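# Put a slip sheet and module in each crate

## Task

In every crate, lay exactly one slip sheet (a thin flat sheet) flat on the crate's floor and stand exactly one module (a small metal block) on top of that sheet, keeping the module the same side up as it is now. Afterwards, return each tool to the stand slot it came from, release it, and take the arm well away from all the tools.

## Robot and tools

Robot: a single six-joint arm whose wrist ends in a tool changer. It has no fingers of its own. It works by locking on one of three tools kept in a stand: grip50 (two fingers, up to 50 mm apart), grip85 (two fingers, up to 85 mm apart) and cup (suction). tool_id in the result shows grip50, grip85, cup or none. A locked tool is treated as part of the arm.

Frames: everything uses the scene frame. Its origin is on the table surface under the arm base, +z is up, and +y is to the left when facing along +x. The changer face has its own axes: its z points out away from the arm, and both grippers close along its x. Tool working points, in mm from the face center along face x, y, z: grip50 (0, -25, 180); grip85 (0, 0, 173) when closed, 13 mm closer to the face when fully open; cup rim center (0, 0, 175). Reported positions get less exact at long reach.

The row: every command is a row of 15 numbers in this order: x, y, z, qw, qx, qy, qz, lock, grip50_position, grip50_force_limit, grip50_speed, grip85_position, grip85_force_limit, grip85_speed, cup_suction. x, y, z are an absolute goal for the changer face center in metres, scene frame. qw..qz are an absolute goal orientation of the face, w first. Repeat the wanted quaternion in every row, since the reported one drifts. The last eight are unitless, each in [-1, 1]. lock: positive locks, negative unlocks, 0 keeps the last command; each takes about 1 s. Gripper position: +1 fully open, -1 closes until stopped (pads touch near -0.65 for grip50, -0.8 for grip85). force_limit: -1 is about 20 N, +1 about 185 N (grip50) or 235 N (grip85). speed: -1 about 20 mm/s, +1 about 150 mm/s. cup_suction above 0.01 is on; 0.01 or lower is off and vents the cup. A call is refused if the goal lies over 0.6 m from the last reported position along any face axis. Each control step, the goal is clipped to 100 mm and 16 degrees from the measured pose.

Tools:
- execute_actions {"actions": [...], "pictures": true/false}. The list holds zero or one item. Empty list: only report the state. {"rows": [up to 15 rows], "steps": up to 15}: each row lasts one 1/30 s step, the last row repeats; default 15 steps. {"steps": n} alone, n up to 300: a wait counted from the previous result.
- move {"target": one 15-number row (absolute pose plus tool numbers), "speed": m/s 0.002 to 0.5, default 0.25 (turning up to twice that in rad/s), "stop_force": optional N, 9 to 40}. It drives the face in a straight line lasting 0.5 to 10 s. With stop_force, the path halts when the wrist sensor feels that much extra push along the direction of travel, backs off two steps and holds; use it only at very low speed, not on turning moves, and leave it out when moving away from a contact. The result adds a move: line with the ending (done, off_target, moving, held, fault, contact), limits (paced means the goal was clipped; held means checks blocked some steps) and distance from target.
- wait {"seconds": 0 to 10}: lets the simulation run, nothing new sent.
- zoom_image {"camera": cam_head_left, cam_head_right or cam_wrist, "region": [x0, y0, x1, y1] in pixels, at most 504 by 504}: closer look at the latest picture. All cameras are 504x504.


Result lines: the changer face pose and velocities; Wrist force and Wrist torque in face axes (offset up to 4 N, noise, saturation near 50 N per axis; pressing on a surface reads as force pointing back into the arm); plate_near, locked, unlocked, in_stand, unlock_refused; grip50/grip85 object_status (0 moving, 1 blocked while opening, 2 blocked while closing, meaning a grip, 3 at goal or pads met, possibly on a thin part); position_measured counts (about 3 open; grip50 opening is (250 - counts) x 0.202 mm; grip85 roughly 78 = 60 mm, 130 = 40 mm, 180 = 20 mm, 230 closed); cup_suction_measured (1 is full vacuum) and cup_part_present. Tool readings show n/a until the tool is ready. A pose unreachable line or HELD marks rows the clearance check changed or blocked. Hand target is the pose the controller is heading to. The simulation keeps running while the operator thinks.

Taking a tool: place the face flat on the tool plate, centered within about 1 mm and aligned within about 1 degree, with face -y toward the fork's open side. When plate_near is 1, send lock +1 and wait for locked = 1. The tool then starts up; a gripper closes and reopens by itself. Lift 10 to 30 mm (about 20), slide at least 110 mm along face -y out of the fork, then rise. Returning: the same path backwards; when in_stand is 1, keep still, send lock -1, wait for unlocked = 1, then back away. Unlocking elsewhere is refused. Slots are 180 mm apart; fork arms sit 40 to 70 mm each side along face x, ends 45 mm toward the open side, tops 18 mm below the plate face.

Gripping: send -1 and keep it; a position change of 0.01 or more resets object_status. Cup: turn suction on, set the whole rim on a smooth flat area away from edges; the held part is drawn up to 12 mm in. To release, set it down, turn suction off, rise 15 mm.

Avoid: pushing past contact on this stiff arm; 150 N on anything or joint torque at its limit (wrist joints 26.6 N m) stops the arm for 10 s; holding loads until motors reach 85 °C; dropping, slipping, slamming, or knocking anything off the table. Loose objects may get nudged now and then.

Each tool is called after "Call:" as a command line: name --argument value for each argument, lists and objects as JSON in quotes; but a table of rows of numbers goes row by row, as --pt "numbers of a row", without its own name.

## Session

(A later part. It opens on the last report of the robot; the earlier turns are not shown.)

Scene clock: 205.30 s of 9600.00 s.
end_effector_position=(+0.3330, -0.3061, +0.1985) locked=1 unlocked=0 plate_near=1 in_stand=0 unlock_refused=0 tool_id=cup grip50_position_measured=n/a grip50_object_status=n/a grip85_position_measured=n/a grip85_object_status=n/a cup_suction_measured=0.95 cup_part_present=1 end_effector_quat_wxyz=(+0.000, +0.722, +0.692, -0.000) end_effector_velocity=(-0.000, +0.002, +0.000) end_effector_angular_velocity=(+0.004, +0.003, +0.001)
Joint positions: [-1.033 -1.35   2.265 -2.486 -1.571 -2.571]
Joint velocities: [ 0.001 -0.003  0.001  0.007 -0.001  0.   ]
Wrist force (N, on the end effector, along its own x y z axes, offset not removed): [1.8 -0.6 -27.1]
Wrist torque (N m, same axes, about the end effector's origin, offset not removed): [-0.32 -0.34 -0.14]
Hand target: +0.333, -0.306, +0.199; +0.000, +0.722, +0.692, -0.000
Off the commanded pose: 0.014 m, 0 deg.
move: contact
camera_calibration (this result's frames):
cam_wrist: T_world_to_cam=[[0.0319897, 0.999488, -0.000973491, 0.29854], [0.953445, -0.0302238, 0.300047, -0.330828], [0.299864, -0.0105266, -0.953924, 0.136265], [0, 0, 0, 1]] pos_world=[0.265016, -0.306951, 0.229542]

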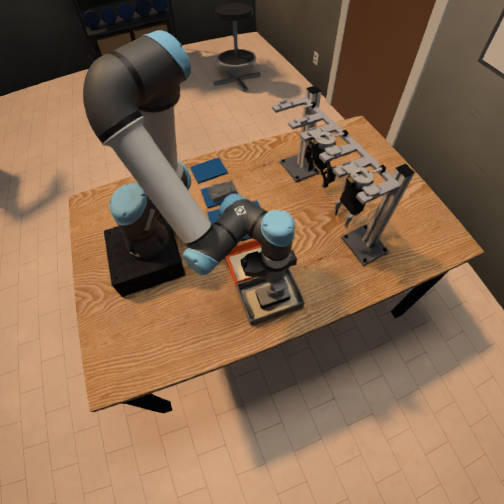

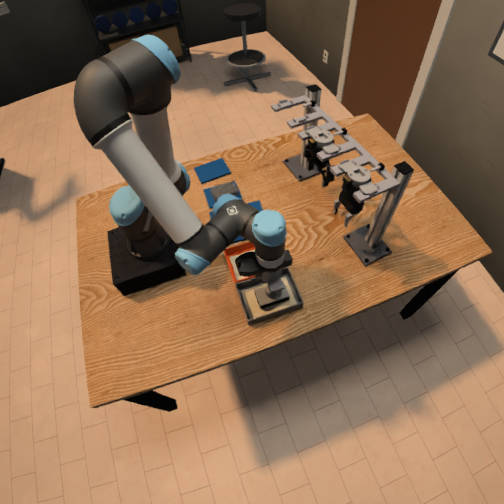

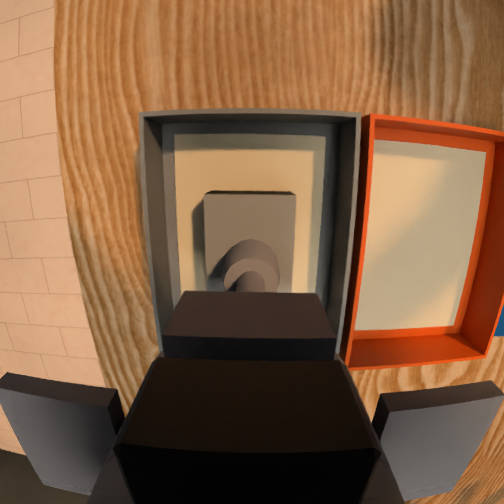

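Call:
move --target '[0.333,-0.306,0.200,0,0.7218,0.6921,0,0,1,0,0,1,0,0,-1]' --speed 0.003

Call:
move --target '[0.333,-0.306,0.27,0,0.7218,0.6921,0,0,1,0,0,1,0,0,-1]' --speed 0.12

Call:
move --target '[0.4788,0.1403,0.382,0,0.670,0.7424,0,0,1,0,0,1,0,0,-1]'

Call:
move --target '[0.5982,0.1525,0.382,0,0.670,0.7424,0,0,1,0,0,1,0,0,-1]' --speed 0.1

Call:
move --target '[0.5982,0.1525,0.3622,0,0.670,0.7424,0,0,1,0,0,1,0,0,-1]' --speed 0.02

Call:
move --target '[0.5982,0.1525,0.362,0,0.670,0.7424,0,-1,1,0,0,1,0,0,-1]' --speed 0.002

Call:
wait --seconds 0.8

Scene clock: 215.23 s of 9600.00 s.
end_effector_position=(+0.3330, -0.3060, +0.1999) locked=1 unlocked=0 plate_near=1 in_stand=0 unlock_refused=0 tool_id=cup grip50_position_measured=n/a grip50_object_status=n/a grip85_position_measured=n/a grip85_object_status=n/a cup_suction_measured=0.01 cup_part_present=0 end_effector_quat_wxyz=(-0.000, +0.722, +0.692, -0.000) end_effector_velocity=(-0.000, -0.000, +0.001) end_effector_angular_velocity=(-0.000, -0.000, -0.001)
Joint positions: [-1.033 -1.353  2.263 -2.481 -1.571 -2.571]
Joint velocities: [-0.001 -0.002 -0.001  0.002 -0.     0.   ]
Wrist force (N, on the end effector, along its own x y z axes, offset not removed): [1.6 -0.1 -19.9]
Wrist torque (N m, same axes, about the end effector's origin, offset not removed): [-0.14 -0.24 -0.10]
Hand target: +0.333, -0.306, +0.200; +0.000, +0.722, +0.692, -0.000
Off the commanded pose: 0.000 m, 0 deg.
move: done
camera_calibration (this result's frames):
cam_wrist: T_world_to_cam=[[0.0320034, 0.999487, -0.000892177, 0.298467], [0.953461, -0.0302619, 0.299993, -0.331219], [0.299812, -0.0104515, -0.953941, 0.137669], [0, 0, 0, 1]] pos_world=[0.264978, -0.306899, 0.230958]

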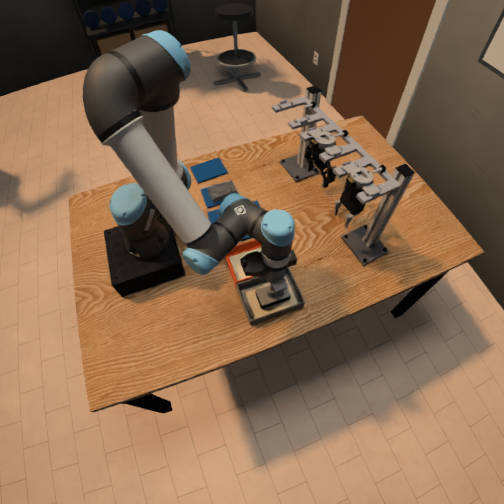

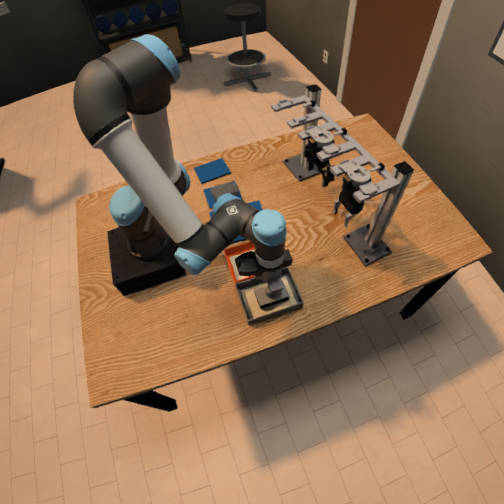

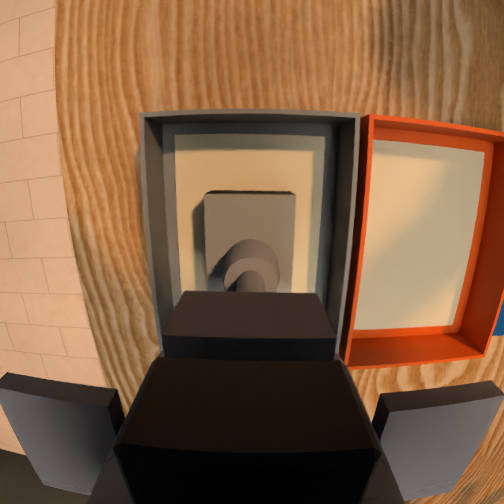

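Scene clock: 216.37 s of 9600.00 s.
end_effector_position=(+0.3330, -0.3059, +0.2698) locked=1 unlocked=0 plate_near=1 in_stand=0 unlock_refused=0 tool_id=cup grip50_position_measured=n/a grip50_object_status=n/a grip85_position_measured=n/a grip85_object_status=n/a cup_suction_measured=0.01 cup_part_present=0 end_effector_quat_wxyz=(+0.000, +0.722, +0.692, -0.000) end_effector_velocity=(-0.000, +0.000, +0.002) end_effector_angular_velocity=(+0.002, +0.001, -0.000)
Joint positions: [-1.033 -1.502  2.19  -2.259 -1.571 -2.571]
Joint velocities: [-0.001 -0.004 -0.003  0.009  0.    -0.001]
Wrist force (N, on the end effector, along its own x y z axes, offset not removed): [2.4 -0.2 1.1]
Wrist torque (N m, same axes, about the end effector's origin, offset not removed): [-0.18 -0.30 -0.17]
Hand target: +0.333, -0.306, +0.270; +0.000, +0.722, +0.692, -0.000
Off the commanded pose: 0.000 m, 0 deg.
move: done
camera_calibration (this result's frames):
cam_wrist: T_world_to_cam=[[0.0319113, 0.99949, -0.000980233, 0.298433], [0.953448, -0.0301471, 0.300046, -0.352145], [0.299863, -0.0105095, -0.953924, 0.204273], [0, 0, 0, 1]] pos_world=[0.264975, -0.306751, 0.300813]

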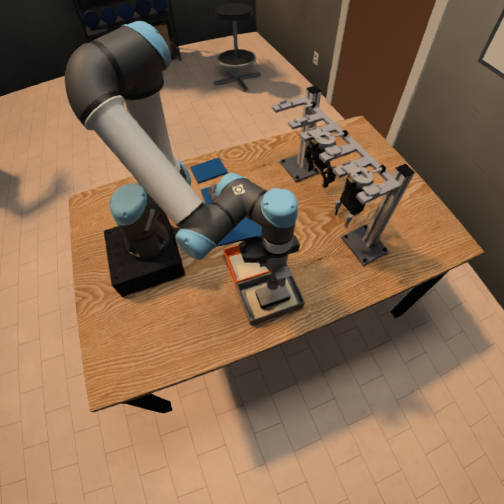

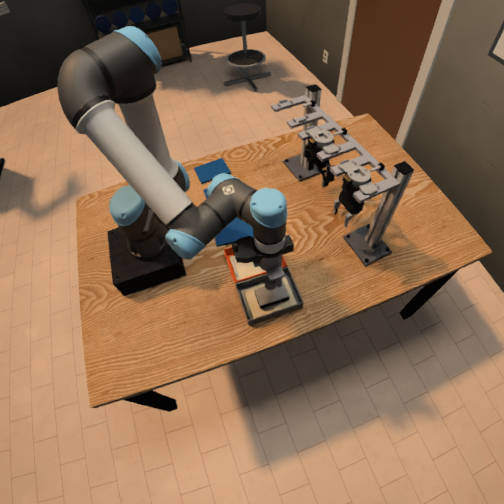

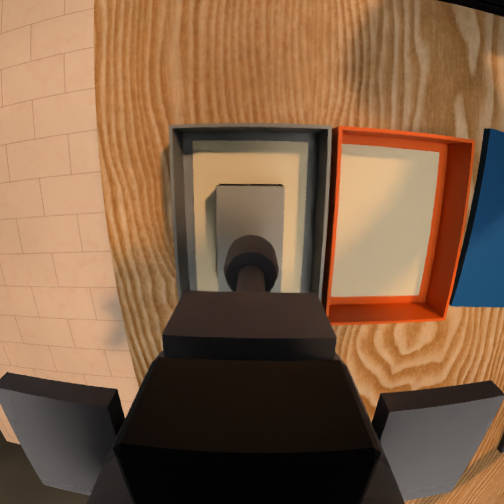

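Scene clock: 218.97 s of 9600.00 s.
end_effector_position=(+0.4785, +0.1404, +0.3820) locked=1 unlocked=0 plate_near=1 in_stand=0 unlock_refused=0 tool_id=cup grip50_position_measured=n/a grip50_object_status=n/a grip85_position_measured=n/a grip85_object_status=n/a cup_suction_measured=0.01 cup_part_present=0 end_effector_quat_wxyz=(-0.001, +0.670, +0.742, +0.000) end_effector_velocity=(+0.002, +0.002, +0.001) end_effector_angular_velocity=(-0.001, +0.000, -0.001)
Joint positions: [ 0.024 -1.539  1.897 -1.928 -1.569 -1.659]
Joint velocities: [ 0.005  0.005 -0.007  0.003 -0.001  0.006]
Wrist force (N, on the end effector, along its own x y z axes, offset not removed): [2.1 0.9 -1.3]
Wrist torque (N m, same axes, about the end effector's origin, offset not removed): [-0.04 -0.20 -0.09]
Hand target: +0.479, +0.141, +0.382; -0.001, +0.670, +0.742, +0.000
Off the commanded pose: 0.000 m, 0 deg.
move: done
camera_calibration (this result's frames):
cam_wrist: T_world_to_cam=[[-0.112171, 0.993689, 0.00063384, -0.0830302], [0.948195, 0.106845, 0.299184, -0.527511], [0.297228, 0.0341608, -0.954195, 0.26751], [0, 0, 0, 1]] pos_world=[0.411358, 0.12973, 0.413132]

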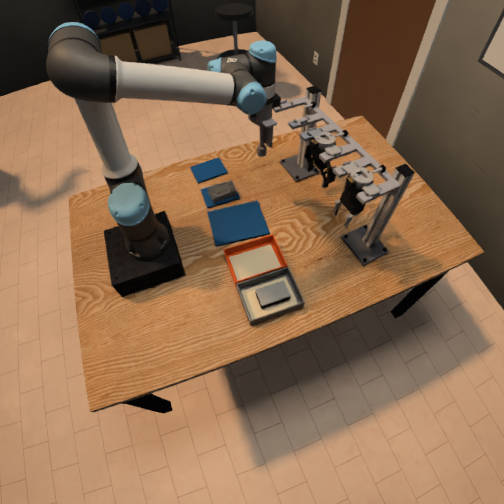

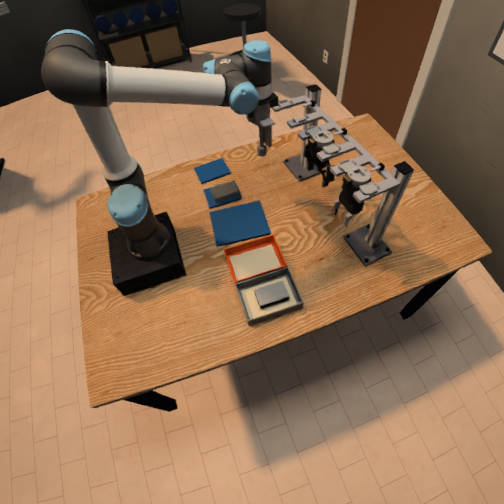

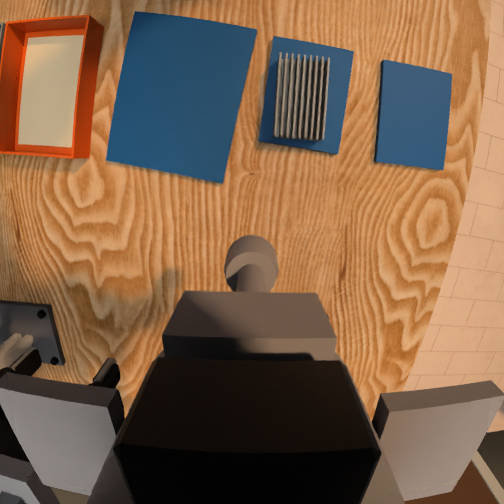

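Scene clock: 220.70 s of 9600.00 s.
end_effector_position=(+0.5978, +0.1524, +0.3820) locked=1 unlocked=0 plate_near=1 in_stand=0 unlock_refused=0 tool_id=cup grip50_position_measured=n/a grip50_object_status=n/a grip85_position_measured=n/a grip85_object_status=n/a cup_suction_measured=0.01 cup_part_present=0 end_effector_quat_wxyz=(+0.000, +0.670, +0.742, +0.000) end_effector_velocity=(+0.003, +0.000, +0.000) end_effector_angular_velocity=(+0.000, +0.000, +0.000)
Joint positions: [ 0.041 -1.264  1.569 -1.876 -1.571 -1.641]
Joint velocities: [ 0.     0.006 -0.009  0.003  0.    -0.   ]
Wrist force (N, on the end effector, along its own x y z axes, offset not removed): [2.1 0.4 -2.4]
Wrist torque (N m, same axes, about the end effector's origin, offset not removed): [-0.11 -0.21 -0.08]
Hand target: +0.598, +0.152, +0.382; -0.000, +0.670, +0.742, -0.000
Off the commanded pose: 0.000 m, 0 deg.
move: done
camera_calibration (this result's frames):
cam_wrist: T_world_to_cam=[[-0.112202, 0.993685, -0.0008643, -0.0809793], [0.947875, 0.10729, 0.300038, -0.642118], [0.298236, 0.0328455, -0.953927, 0.231141], [0, 0, 0, 1]] pos_world=[0.530627, 0.141769, 0.413082]

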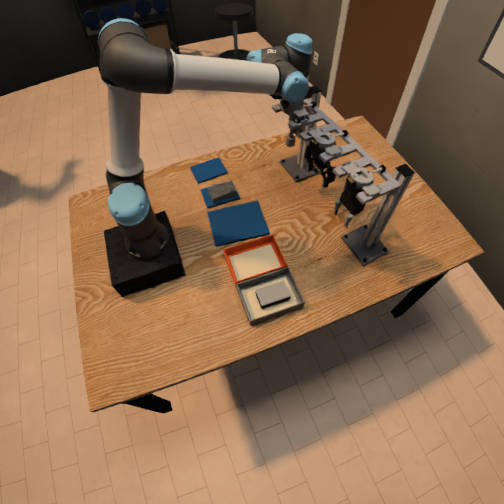

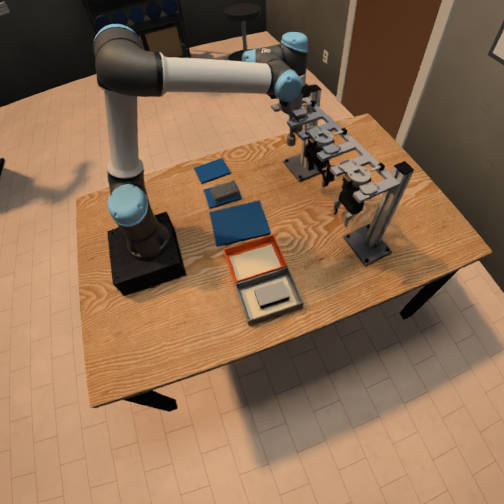

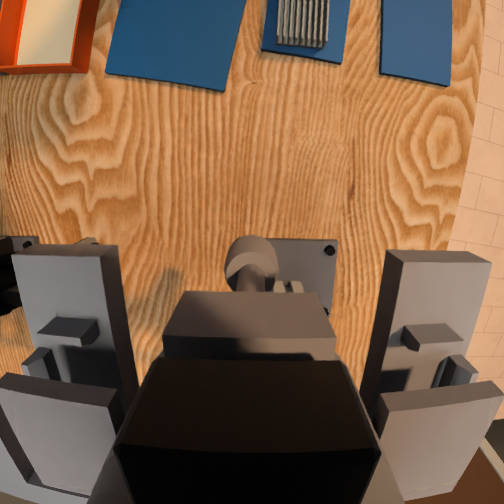

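Scene clock: 222.00 s of 9600.00 s.
end_effector_position=(+0.5982, +0.1525, +0.3625) locked=1 unlocked=0 plate_near=1 in_stand=1 unlock_refused=0 tool_id=cup grip50_position_measured=n/a grip50_object_status=n/a grip85_position_measured=n/a grip85_object_status=n/a cup_suction_measured=0.01 cup_part_present=0 end_effector_quat_wxyz=(-0.000, +0.670, +0.742, -0.000) end_effector_velocity=(+0.000, +0.001, -0.003) end_effector_angular_velocity=(-0.001, -0.000, +0.002)
Joint positions: [ 0.041 -1.248  1.6   -1.923 -1.571 -1.641]
Joint velocities: [ 0.001  0.003  0.003 -0.006 -0.001 -0.001]
Wrist force (N, on the end effector, along its own x y z axes, offset not removed): [0.7 0.0 -1.1]
Wrist torque (N m, same axes, about the end effector's origin, offset not removed): [-0.17 -0.19 -0.08]
Hand target: +0.598, +0.153, +0.362; -0.000, +0.670, +0.742, -0.000
Off the commanded pose: 0.000 m, 0 deg.
move: done
camera_calibration (this result's frames):
cam_wrist: T_world_to_cam=[[-0.112195, 0.993686, -0.000887661, -0.0810138], [0.947894, 0.107293, 0.299975, -0.636663], [0.298177, 0.0328144, -0.953947, 0.21245], [0, 0, 0, 1]] pos_world=[0.531052, 0.14184, 0.393577]

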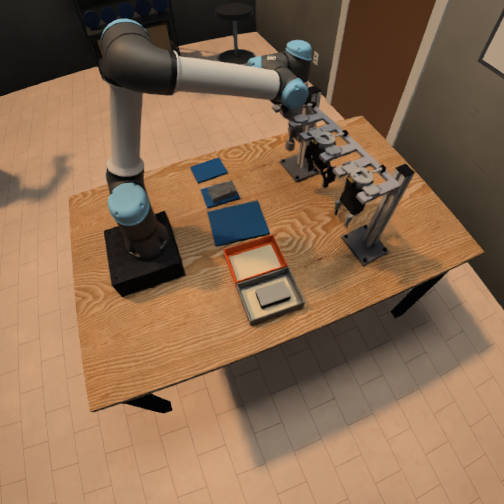

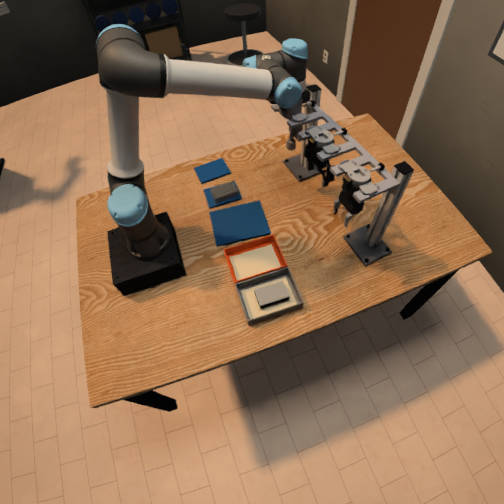

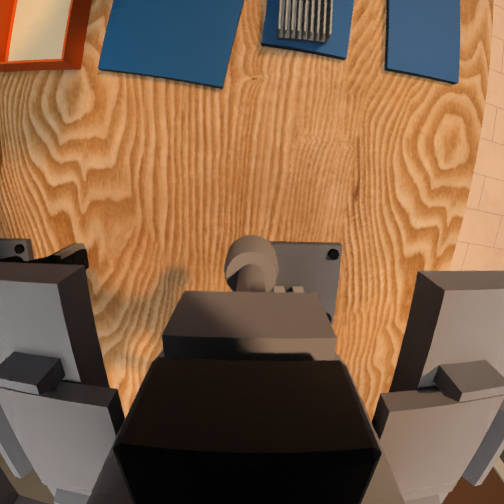

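Scene clock: 222.70 s of 9600.00 s.
end_effector_position=(+0.5982, +0.1525, +0.3620) locked=0 unlocked=0 plate_near=1 in_stand=1 unlock_refused=0 tool_id=none grip50_position_measured=n/a grip50_object_status=n/a grip85_position_measured=n/a grip85_object_status=n/a cup_suction_measured=n/a cup_part_present=n/a end_effector_quat_wxyz=(+0.000, +0.670, +0.742, +0.000) end_effector_velocity=(+0.000, -0.001, -0.000) end_effector_angular_velocity=(-0.000, +0.000, -0.001)
Joint positions: [ 0.041 -1.248  1.601 -1.924 -1.571 -1.641]
Joint velocities: [-0.001  0.     0.001 -0.    -0.    -0.001]
Wrist force (N, on the end effector, along its own x y z axes, offset not removed): [-0.4 0.4 -1.3]
Wrist torque (N m, same axes, about the end effector's origin, offset not removed): [-0.22 -0.12 -0.08]
Hand target: +0.598, +0.153, +0.362; -0.000, +0.670, +0.742, -0.000
Off the commanded pose: 0.000 m, 0 deg.
move: done
camera_calibration (this result's frames):
cam_wrist: T_world_to_cam=[[-0.112198, 0.993685, -0.000916188, -0.0810023], [0.947878, 0.107302, 0.300024, -0.636508], [0.298227, 0.0327936, -0.953931, 0.211952], [0, 0, 0, 1]] pos_world=[0.531034, 0.141839, 0.393081]

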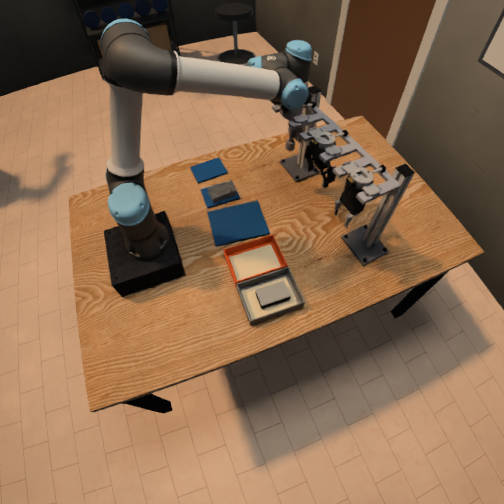

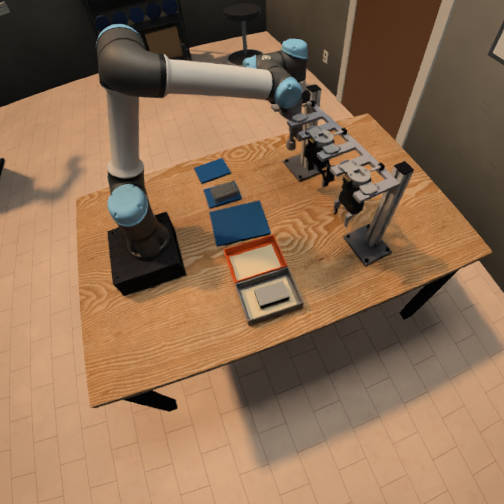

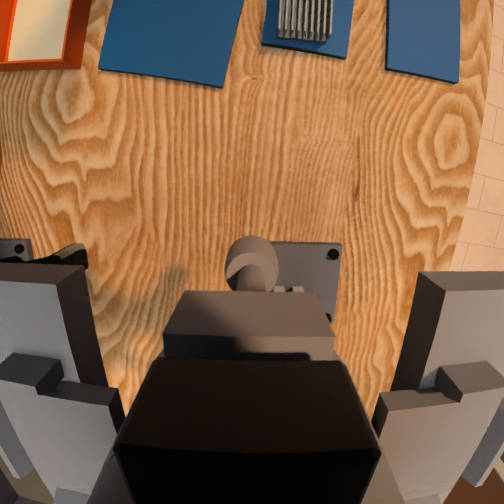

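Scene clock: 223.50 s of 9600.00 s.
end_effector_position=(+0.5982, +0.1525, +0.3620) locked=0 unlocked=1 plate_near=1 in_stand=1 unlock_refused=0 tool_id=none grip50_position_measured=n/a grip50_object_status=n/a grip85_position_measured=n/a grip85_object_status=n/a cup_suction_measured=n/a cup_part_present=n/a end_effector_quat_wxyz=(+0.000, +0.670, +0.742, -0.000) end_effector_velocity=(-0.000, -0.000, -0.000) end_effector_angular_velocity=(+0.000, +0.002, -0.001)
Joint positions: [ 0.041 -1.248  1.601 -1.924 -1.571 -1.641]
Joint velocities: [-0.001 -0.     0.     0.002  0.     0.   ]
Wrist force (N, on the end effector, along its own x y z axes, offset not removed): [0.3 2.5 -1.0]
Wrist torque (N m, same axes, about the end effector's origin, offset not removed): [0.01 -0.05 -0.04]
Hand target: +0.598, +0.153, +0.362; -0.000, +0.670, +0.742, -0.000
Off the commanded pose: 0.000 m, 0 deg.
Steps of this call (steps 1 to 24: nothing new was sent). Readings (end_effector_position | what the end effector reports):
1: (+0.5982, +0.1525, +0.3620) | locked=0 unlocked=0 plate_near=1 in_stand=1 unlock_refused=0 tool_id=none grip50_position_measured=n/a grip50_object_status=n/a grip85_position_measured=n/a grip85_object_status=n/a cup_suction_measured=n/a cup_part_present=n/a
2: (+0.5982, +0.1525, +0.3620) | locked=0 unlocked=0 plate_near=1 in_stand=1 unlock_refused=0 tool_id=none grip50_position_measured=n/a grip50_object_status=n/a grip85_position_measured=n/a grip85_object_status=n/a cup_suction_measured=n/a cup_part_present=n/a
4: (+0.5982, +0.1525, +0.3620) | locked=0 unlocked=1 plate_near=1 in_stand=1 unlock_refused=0 tool_id=none grip50_position_measured=n/a grip50_object_status=n/a grip85_position_measured=n/a grip85_object_status=n/a cup_suction_measured=n/a cup_part_present=n/a
8: (+0.5982, +0.1525, +0.3620) | locked=0 unlocked=1 plate_near=1 in_stand=1 unlock_refused=0 tool_id=none grip50_position_measured=n/a grip50_object_status=n/a grip85_position_measured=n/a grip85_object_status=n/a cup_suction_measured=n/a cup_part_present=n/a
24: the state above
camera_calibration (this result's frames):
cam_wrist: T_world_to_cam=[[-0.112198, 0.993685, -0.000891254, -0.0810155], [0.947887, 0.107296, 0.299996, -0.636484], [0.298198, 0.0328141, -0.95394, 0.211925], [0, 0, 0, 1]] pos_world=[0.53103, 0.141842, 0.393035]

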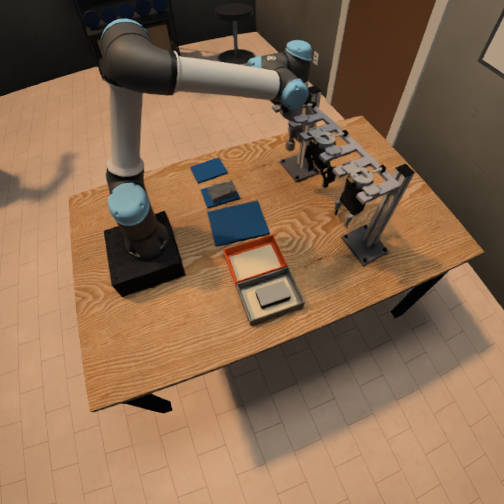

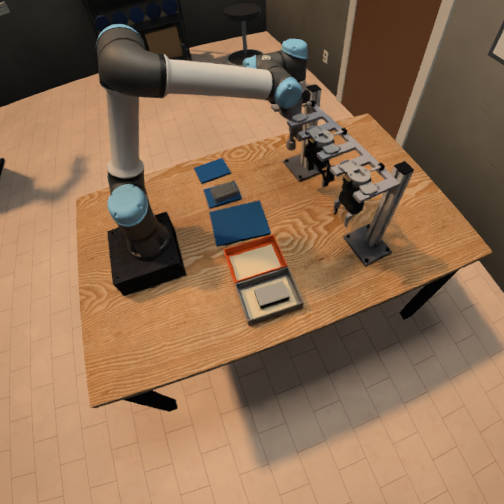

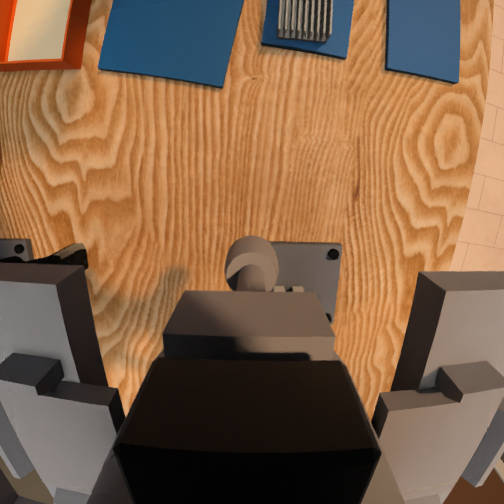

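Call:
move --target '[0.5982,0.1525,0.40,0,0.670,0.7424,0,0,1,0,0,1,0,0,-1]' --speed 0.08

Call:
move --target '[0.6166,-0.0266,0.40,0,0.670,0.7424,0,0,1,0,0,1,0,0,-1]'

Call:
move --target '[0.6166,-0.0266,0.382,0,0.670,0.7424,0,0,1,0,0,1,0,0,-1]' --speed 0.04

Scene clock: 229.93 s of 9600.00 s.
end_effector_position=(+0.5981, +0.1525, +0.3997) locked=0 unlocked=1 plate_near=0 in_stand=0 unlock_refused=0 tool_id=none grip50_position_measured=n/a grip50_object_status=n/a grip85_position_measured=n/a grip85_object_status=n/a cup_suction_measured=n/a cup_part_present=n/a end_effector_quat_wxyz=(+0.000, +0.670, +0.742, +0.000) end_effector_velocity=(+0.000, -0.000, +0.002) end_effector_angular_velocity=(-0.001, +0.001, -0.001)
Joint positions: [ 0.041 -1.275  1.536 -1.833 -1.571 -1.641]
Joint velocities: [ 0.    -0.001 -0.004  0.006 -0.001  0.001]
Wrist force (N, on the end effector, along its own x y z axes, offset not removed): [-0.8 2.7 -2.7]
Wrist torque (N m, same axes, about the end effector's origin, offset not removed): [-0.05 -0.10 0.01]
Hand target: +0.598, +0.152, +0.400; +0.000, +0.670, +0.742, +0.000
Off the commanded pose: 0.000 m, 0 deg.
move: done
camera_calibration (this result's frames):
cam_wrist: T_world_to_cam=[[-0.112192, 0.993686, -0.00086552, -0.0810061], [0.947873, 0.10728, 0.300046, -0.64773], [0.298244, 0.0328422, -0.953924, 0.247861], [0, 0, 0, 1]] pos_world=[0.530954, 0.141843, 0.430719]

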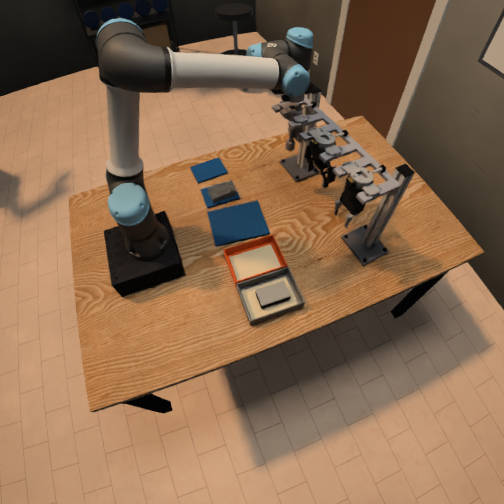

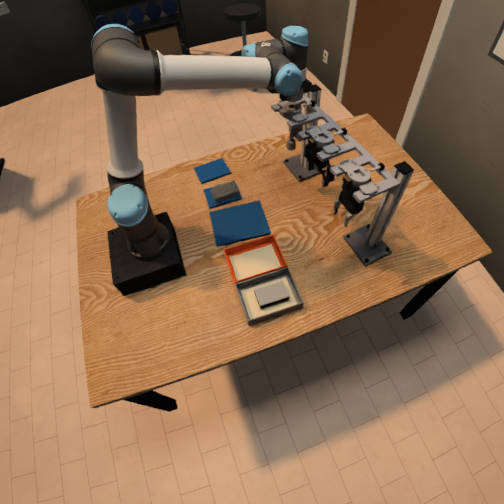

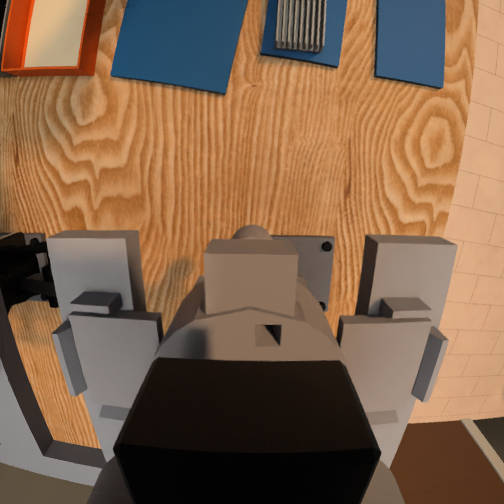

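Scene clock: 231.33 s of 9600.00 s.
end_effector_position=(+0.6166, -0.0263, +0.4000) locked=0 unlocked=1 plate_near=0 in_stand=0 unlock_refused=0 tool_id=none grip50_position_measured=n/a grip50_object_status=n/a grip85_position_measured=n/a grip85_object_status=n/a cup_suction_measured=n/a cup_part_present=n/a end_effector_quat_wxyz=(+0.000, +0.670, +0.742, +0.000) end_effector_velocity=(+0.000, -0.003, -0.000) end_effector_angular_velocity=(-0.001, +0.001, -0.000)
Joint positions: [-0.251 -1.275  1.537 -1.833 -1.571 -1.934]
Joint velocities: [-0.004  0.001 -0.001  0.001 -0.001 -0.004]
Wrist force (N, on the end effector, along its own x y z axes, offset not removed): [-0.6 -0.6 -1.5]
Wrist torque (N m, same axes, about the end effector's origin, offset not removed): [-0.23 0.01 0.01]
Hand target: +0.617, -0.027, +0.400; +0.000, +0.670, +0.742, +0.000
Off the commanded pose: 0.000 m, 0 deg.
move: done
camera_calibration (this result's frames):
cam_wrist: T_world_to_cam=[[-0.112162, 0.993689, -0.00119833, 0.0988892], [0.947753, 0.107339, 0.300405, -0.646185], [0.298638, 0.0325583, -0.953811, 0.248237], [0, 0, 0, 1]] pos_world=[0.549382, -0.0369864, 0.431007]

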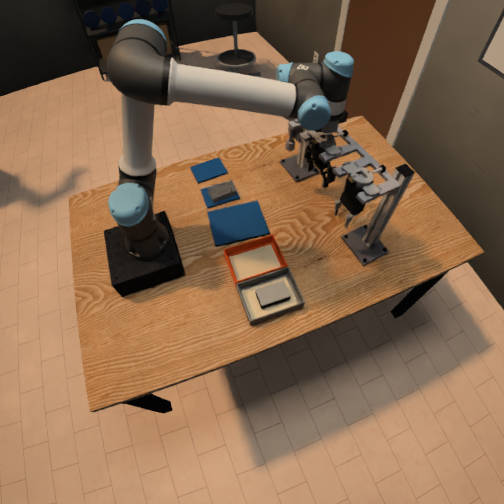

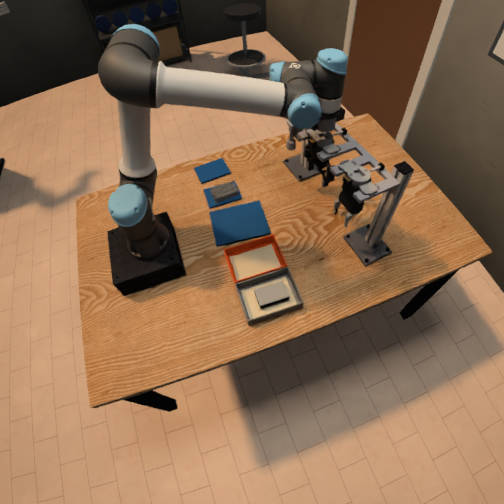

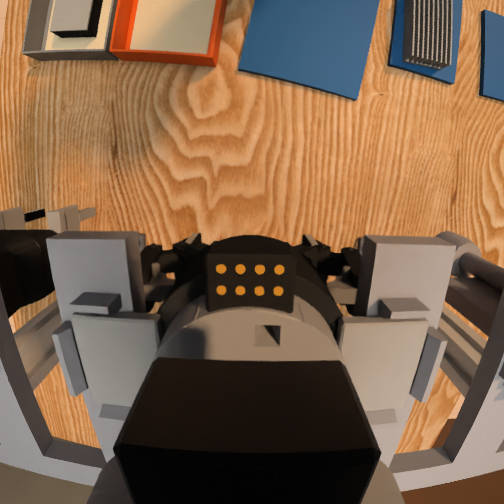

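Scene clock: 232.17 s of 9600.00 s.
end_effector_position=(+0.6166, -0.0266, +0.3824) locked=0 unlocked=1 plate_near=0 in_stand=0 unlock_refused=0 tool_id=none grip50_position_measured=n/a grip50_object_status=n/a grip85_position_measured=n/a grip85_object_status=n/a cup_suction_measured=n/a cup_part_present=n/a end_effector_quat_wxyz=(-0.000, +0.670, +0.742, -0.000) end_effector_velocity=(+0.000, +0.000, -0.003) end_effector_angular_velocity=(+0.000, -0.000, +0.001)
Joint positions: [-0.252 -1.264  1.567 -1.875 -1.571 -1.934]
Joint velocities: [ 0.001  0.002  0.005 -0.007  0.    -0.001]
Wrist force (N, on the end effector, along its own x y z axes, offset not removed): [0.9 -0.4 0.0]
Wrist torque (N m, same axes, about the end effector's origin, offset not removed): [-0.11 -0.16 -0.08]
Hand target: +0.617, -0.027, +0.382; -0.000, +0.670, +0.742, -0.000
Off the commanded pose: 0.000 m, 0 deg.
move: done
camera_calibration (this result's frames):
cam_wrist: T_world_to_cam=[[-0.112194, 0.993686, -0.000886473, 0.0990369], [0.947894, 0.107291, 0.299976, -0.640838], [0.298177, 0.0328151, -0.953946, 0.231756], [0, 0, 0, 1]] pos_world=[0.549454, -0.0372605, 0.413407]

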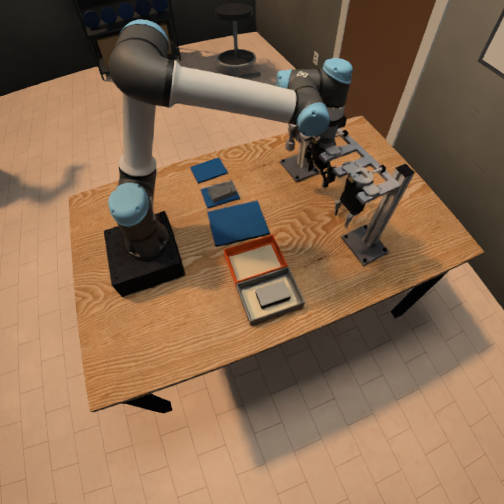

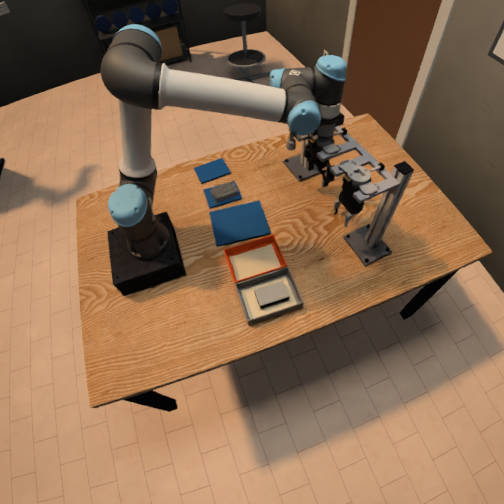

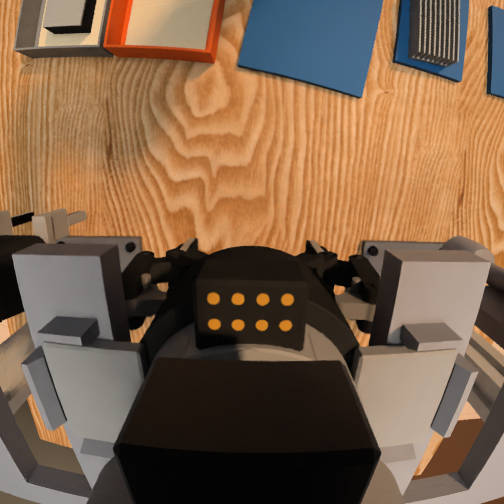

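Matches within a pixel or two; nudge slightly.

Call:
move --target '[0.6169,-0.0269,0.352,0,0.670,0.7424,0,0,1,0,0,1,0,0,-1]' --speed 0.005 --stop_force 12

Scene clock: 239.70 s of 9600.00 s.
end_effector_position=(+0.6169, -0.0268, +0.3613) locked=0 unlocked=1 plate_near=1 in_stand=1 unlock_refused=0 tool_id=none grip50_position_measured=n/a grip50_object_status=n/a grip85_position_measured=n/a grip85_object_status=n/a cup_suction_measured=n/a cup_part_present=n/a end_effector_quat_wxyz=(+0.000, +0.670, +0.742, +0.000) end_effector_velocity=(-0.000, +0.000, +0.000) end_effector_angular_velocity=(+0.001, +0.004, -0.001)
Joint positions: [-0.252 -1.247  1.602 -1.926 -1.571 -1.934]
Joint velocities: [-0.    -0.    -0.002  0.006 -0.     0.   ]
Wrist force (N, on the end effector, along its own x y z axes, offset not removed): [-0.3 3.0 -27.3]
Wrist torque (N m, same axes, about the end effector's origin, offset not removed): [-0.83 0.37 -0.01]
Hand target: +0.617, -0.027, +0.362; +0.000, +0.670, +0.742, +0.000
Off the commanded pose: 0.009 m, 0 deg.
move: contact
camera_calibration (this result's frames):
cam_wrist: T_world_to_cam=[[-0.112196, 0.993686, -0.00094612, 0.0992925], [0.947822, 0.107303, 0.3002, -0.634785], [0.298406, 0.0327844, -0.953876, 0.211444], [0, 0, 0, 1]] pos_world=[0.549707, -0.0374833, 0.392347]

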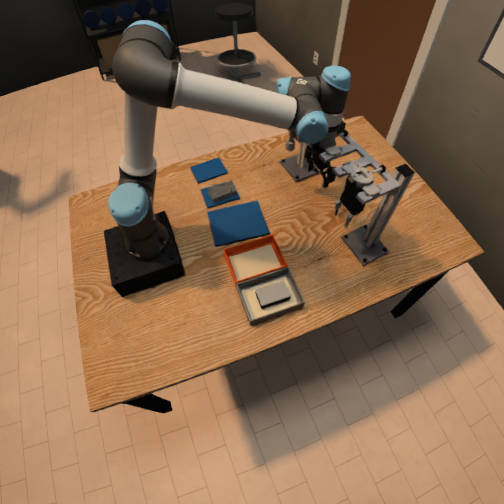

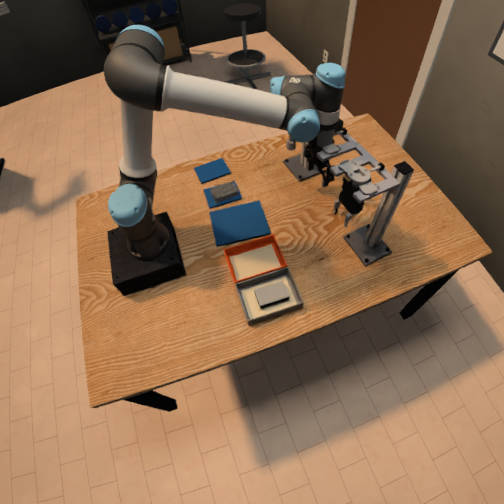

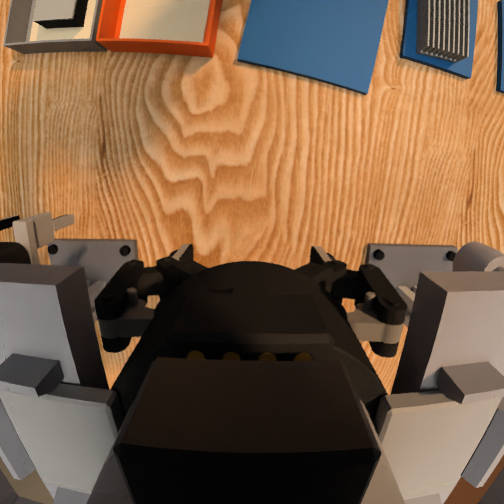

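Call:
move --target '[0.6169,-0.0269,0.362,0,0.670,0.7424,0,1,1,0,0,1,0,0,-1]' --speed 0.002

Call:
wait --seconds 0.8

Scene clock: 245.30 s of 9600.00 s.
end_effector_position=(+0.6169, -0.0268, +0.3619) locked=0 unlocked=0 plate_near=1 in_stand=1 unlock_refused=0 tool_id=none grip50_position_measured=n/a grip50_object_status=n/a grip85_position_measured=n/a grip85_object_status=n/a cup_suction_measured=n/a cup_part_present=n/a end_effector_quat_wxyz=(-0.000, +0.670, +0.742, -0.000) end_effector_velocity=(-0.000, +0.000, -0.000) end_effector_angular_velocity=(+0.001, +0.002, +0.002)
Joint positions: [-0.252 -1.247  1.601 -1.924 -1.571 -1.934]
Joint velocities: [ 0.001  0.    -0.001  0.002  0.001 -0.001]
Wrist force (N, on the end effector, along its own x y z axes, offset not removed): [2.0 -0.3 7.8]
Wrist torque (N m, same axes, about the end effector's origin, offset not removed): [-0.25 -0.23 -0.06]
Hand target: +0.617, -0.027, +0.362; +0.000, +0.670, +0.742, -0.000
Off the commanded pose: 0.000 m, 0 deg.
move: done
camera_calibration (this result's frames):
cam_wrist: T_world_to_cam=[[-0.112227, 0.993682, -0.000815528, 0.099261], [0.947942, 0.107307, 0.299817, -0.634875], [0.298011, 0.0328746, -0.953996, 0.212294], [0, 0, 0, 1]] pos_world=[0.549699, -0.0374863, 0.392955]

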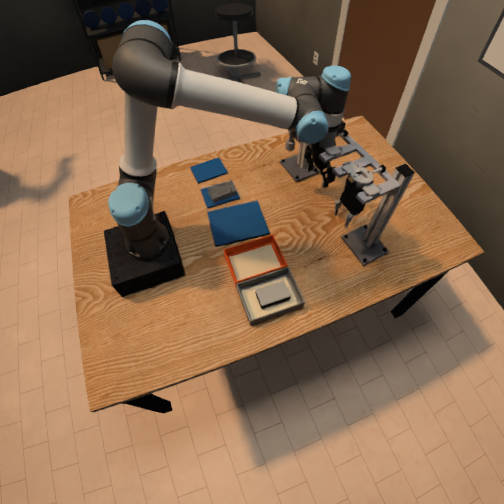

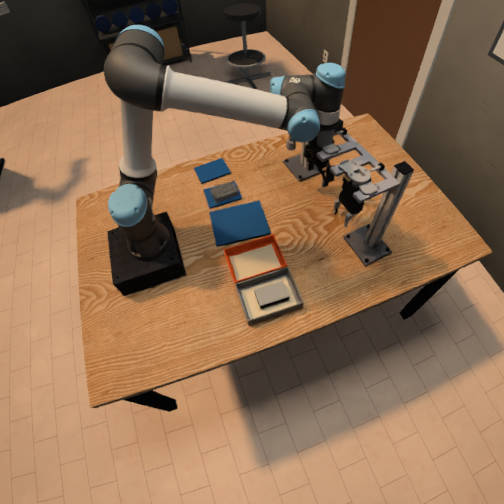

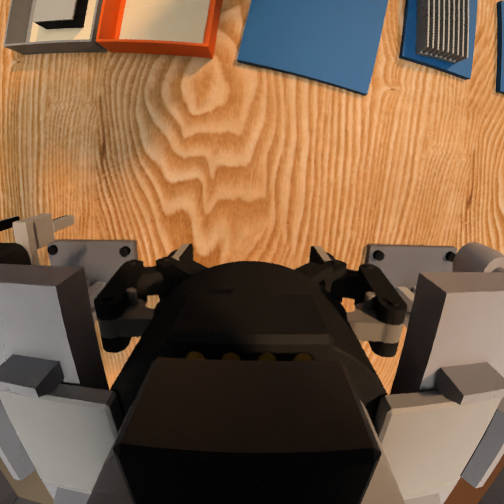

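Scene clock: 246.10 s of 9600.00 s.
end_effector_position=(+0.6169, -0.0269, +0.3620) locked=1 unlocked=0 plate_near=1 in_stand=1 unlock_refused=0 tool_id=grip85 grip50_position_measured=n/a grip50_object_status=n/a grip85_position_measured=n/a grip85_object_status=n/a cup_suction_measured=n/a cup_part_present=n/a end_effector_quat_wxyz=(+0.000, +0.670, +0.742, -0.000) end_effector_velocity=(+0.000, -0.001, +0.000) end_effector_angular_velocity=(+0.000, -0.001, -0.000)
Joint positions: [-0.252 -1.247  1.6   -1.924 -1.571 -1.934]
Joint velocities: [-0.001  0.    -0.001 -0.001  0.    -0.001]
Wrist force (N, on the end effector, along its own x y z axes, offset not removed): [1.6 -0.9 -0.6]
Wrist torque (N m, same axes, about the end effector's origin, offset not removed): [-0.28 -0.14 -0.09]
Hand target: +0.617, -0.027, +0.362; +0.000, +0.670, +0.742, -0.000
Off the commanded pose: 0.000 m, 0 deg.
Steps of this call (steps 1 to 24: nothing new was sent). Readings (end_effector_position | what the end effector reports):
1: (+0.6169, -0.0268, +0.3619) | locked=0 unlocked=0 plate_near=1 in_stand=1 unlock_refused=0 tool_id=none grip50_position_measured=n/a grip50_object_status=n/a grip85_position_measured=n/a grip85_object_status=n/a cup_suction_measured=n/a cup_part_present=n/a
2: (+0.6169, -0.0268, +0.3619) | locked=0 unlocked=0 plate_near=1 in_stand=1 unlock_refused=0 tool_id=none grip50_position_measured=n/a grip50_object_status=n/a grip85_position_measured=n/a grip85_object_status=n/a cup_suction_measured=n/a cup_part_present=n/a
4: (+0.6169, -0.0268, +0.3620) | locked=1 unlocked=0 plate_near=1 in_stand=1 unlock_refused=0 tool_id=grip85 grip50_position_measured=n/a grip50_object_status=n/a grip85_position_measured=n/a grip85_object_status=n/a cup_suction_measured=n/a cup_part_present=n/a
8: (+0.6169, -0.0269, +0.3620) | locked=1 unlocked=0 plate_near=1 in_stand=1 unlock_refused=0 tool_id=grip85 grip50_position_measured=n/a grip50_object_status=n/a grip85_position_measured=n/a grip85_object_status=n/a cup_suction_measured=n/a cup_part_present=n/a
24: the state above
camera_calibration (this result's frames):
cam_wrist: T_world_to_cam=[[-0.112196, 0.993686, -0.00089994, 0.0993537], [0.947884, 0.107296, 0.300006, -0.634969], [0.298208, 0.0328063, -0.953937, 0.212246], [0, 0, 0, 1]] pos_world=[0.54973, -0.0375599, 0.393054]

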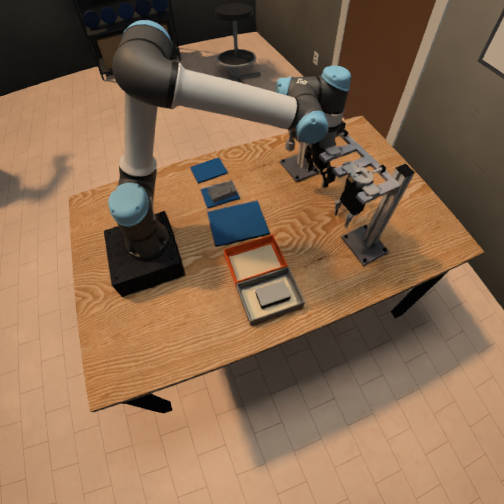

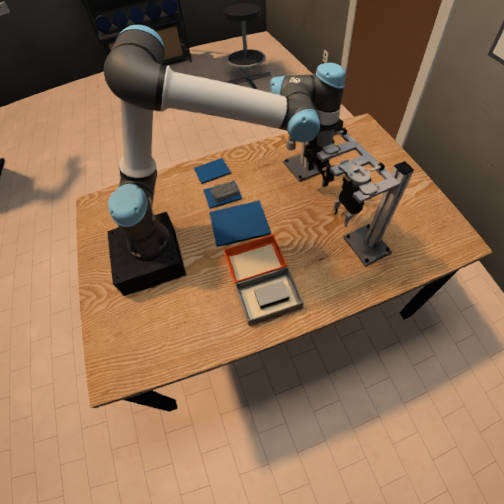

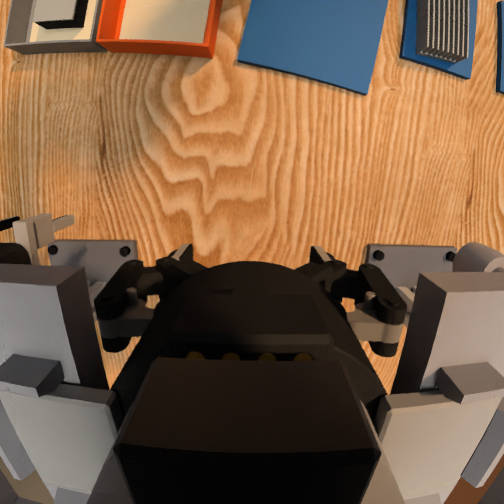

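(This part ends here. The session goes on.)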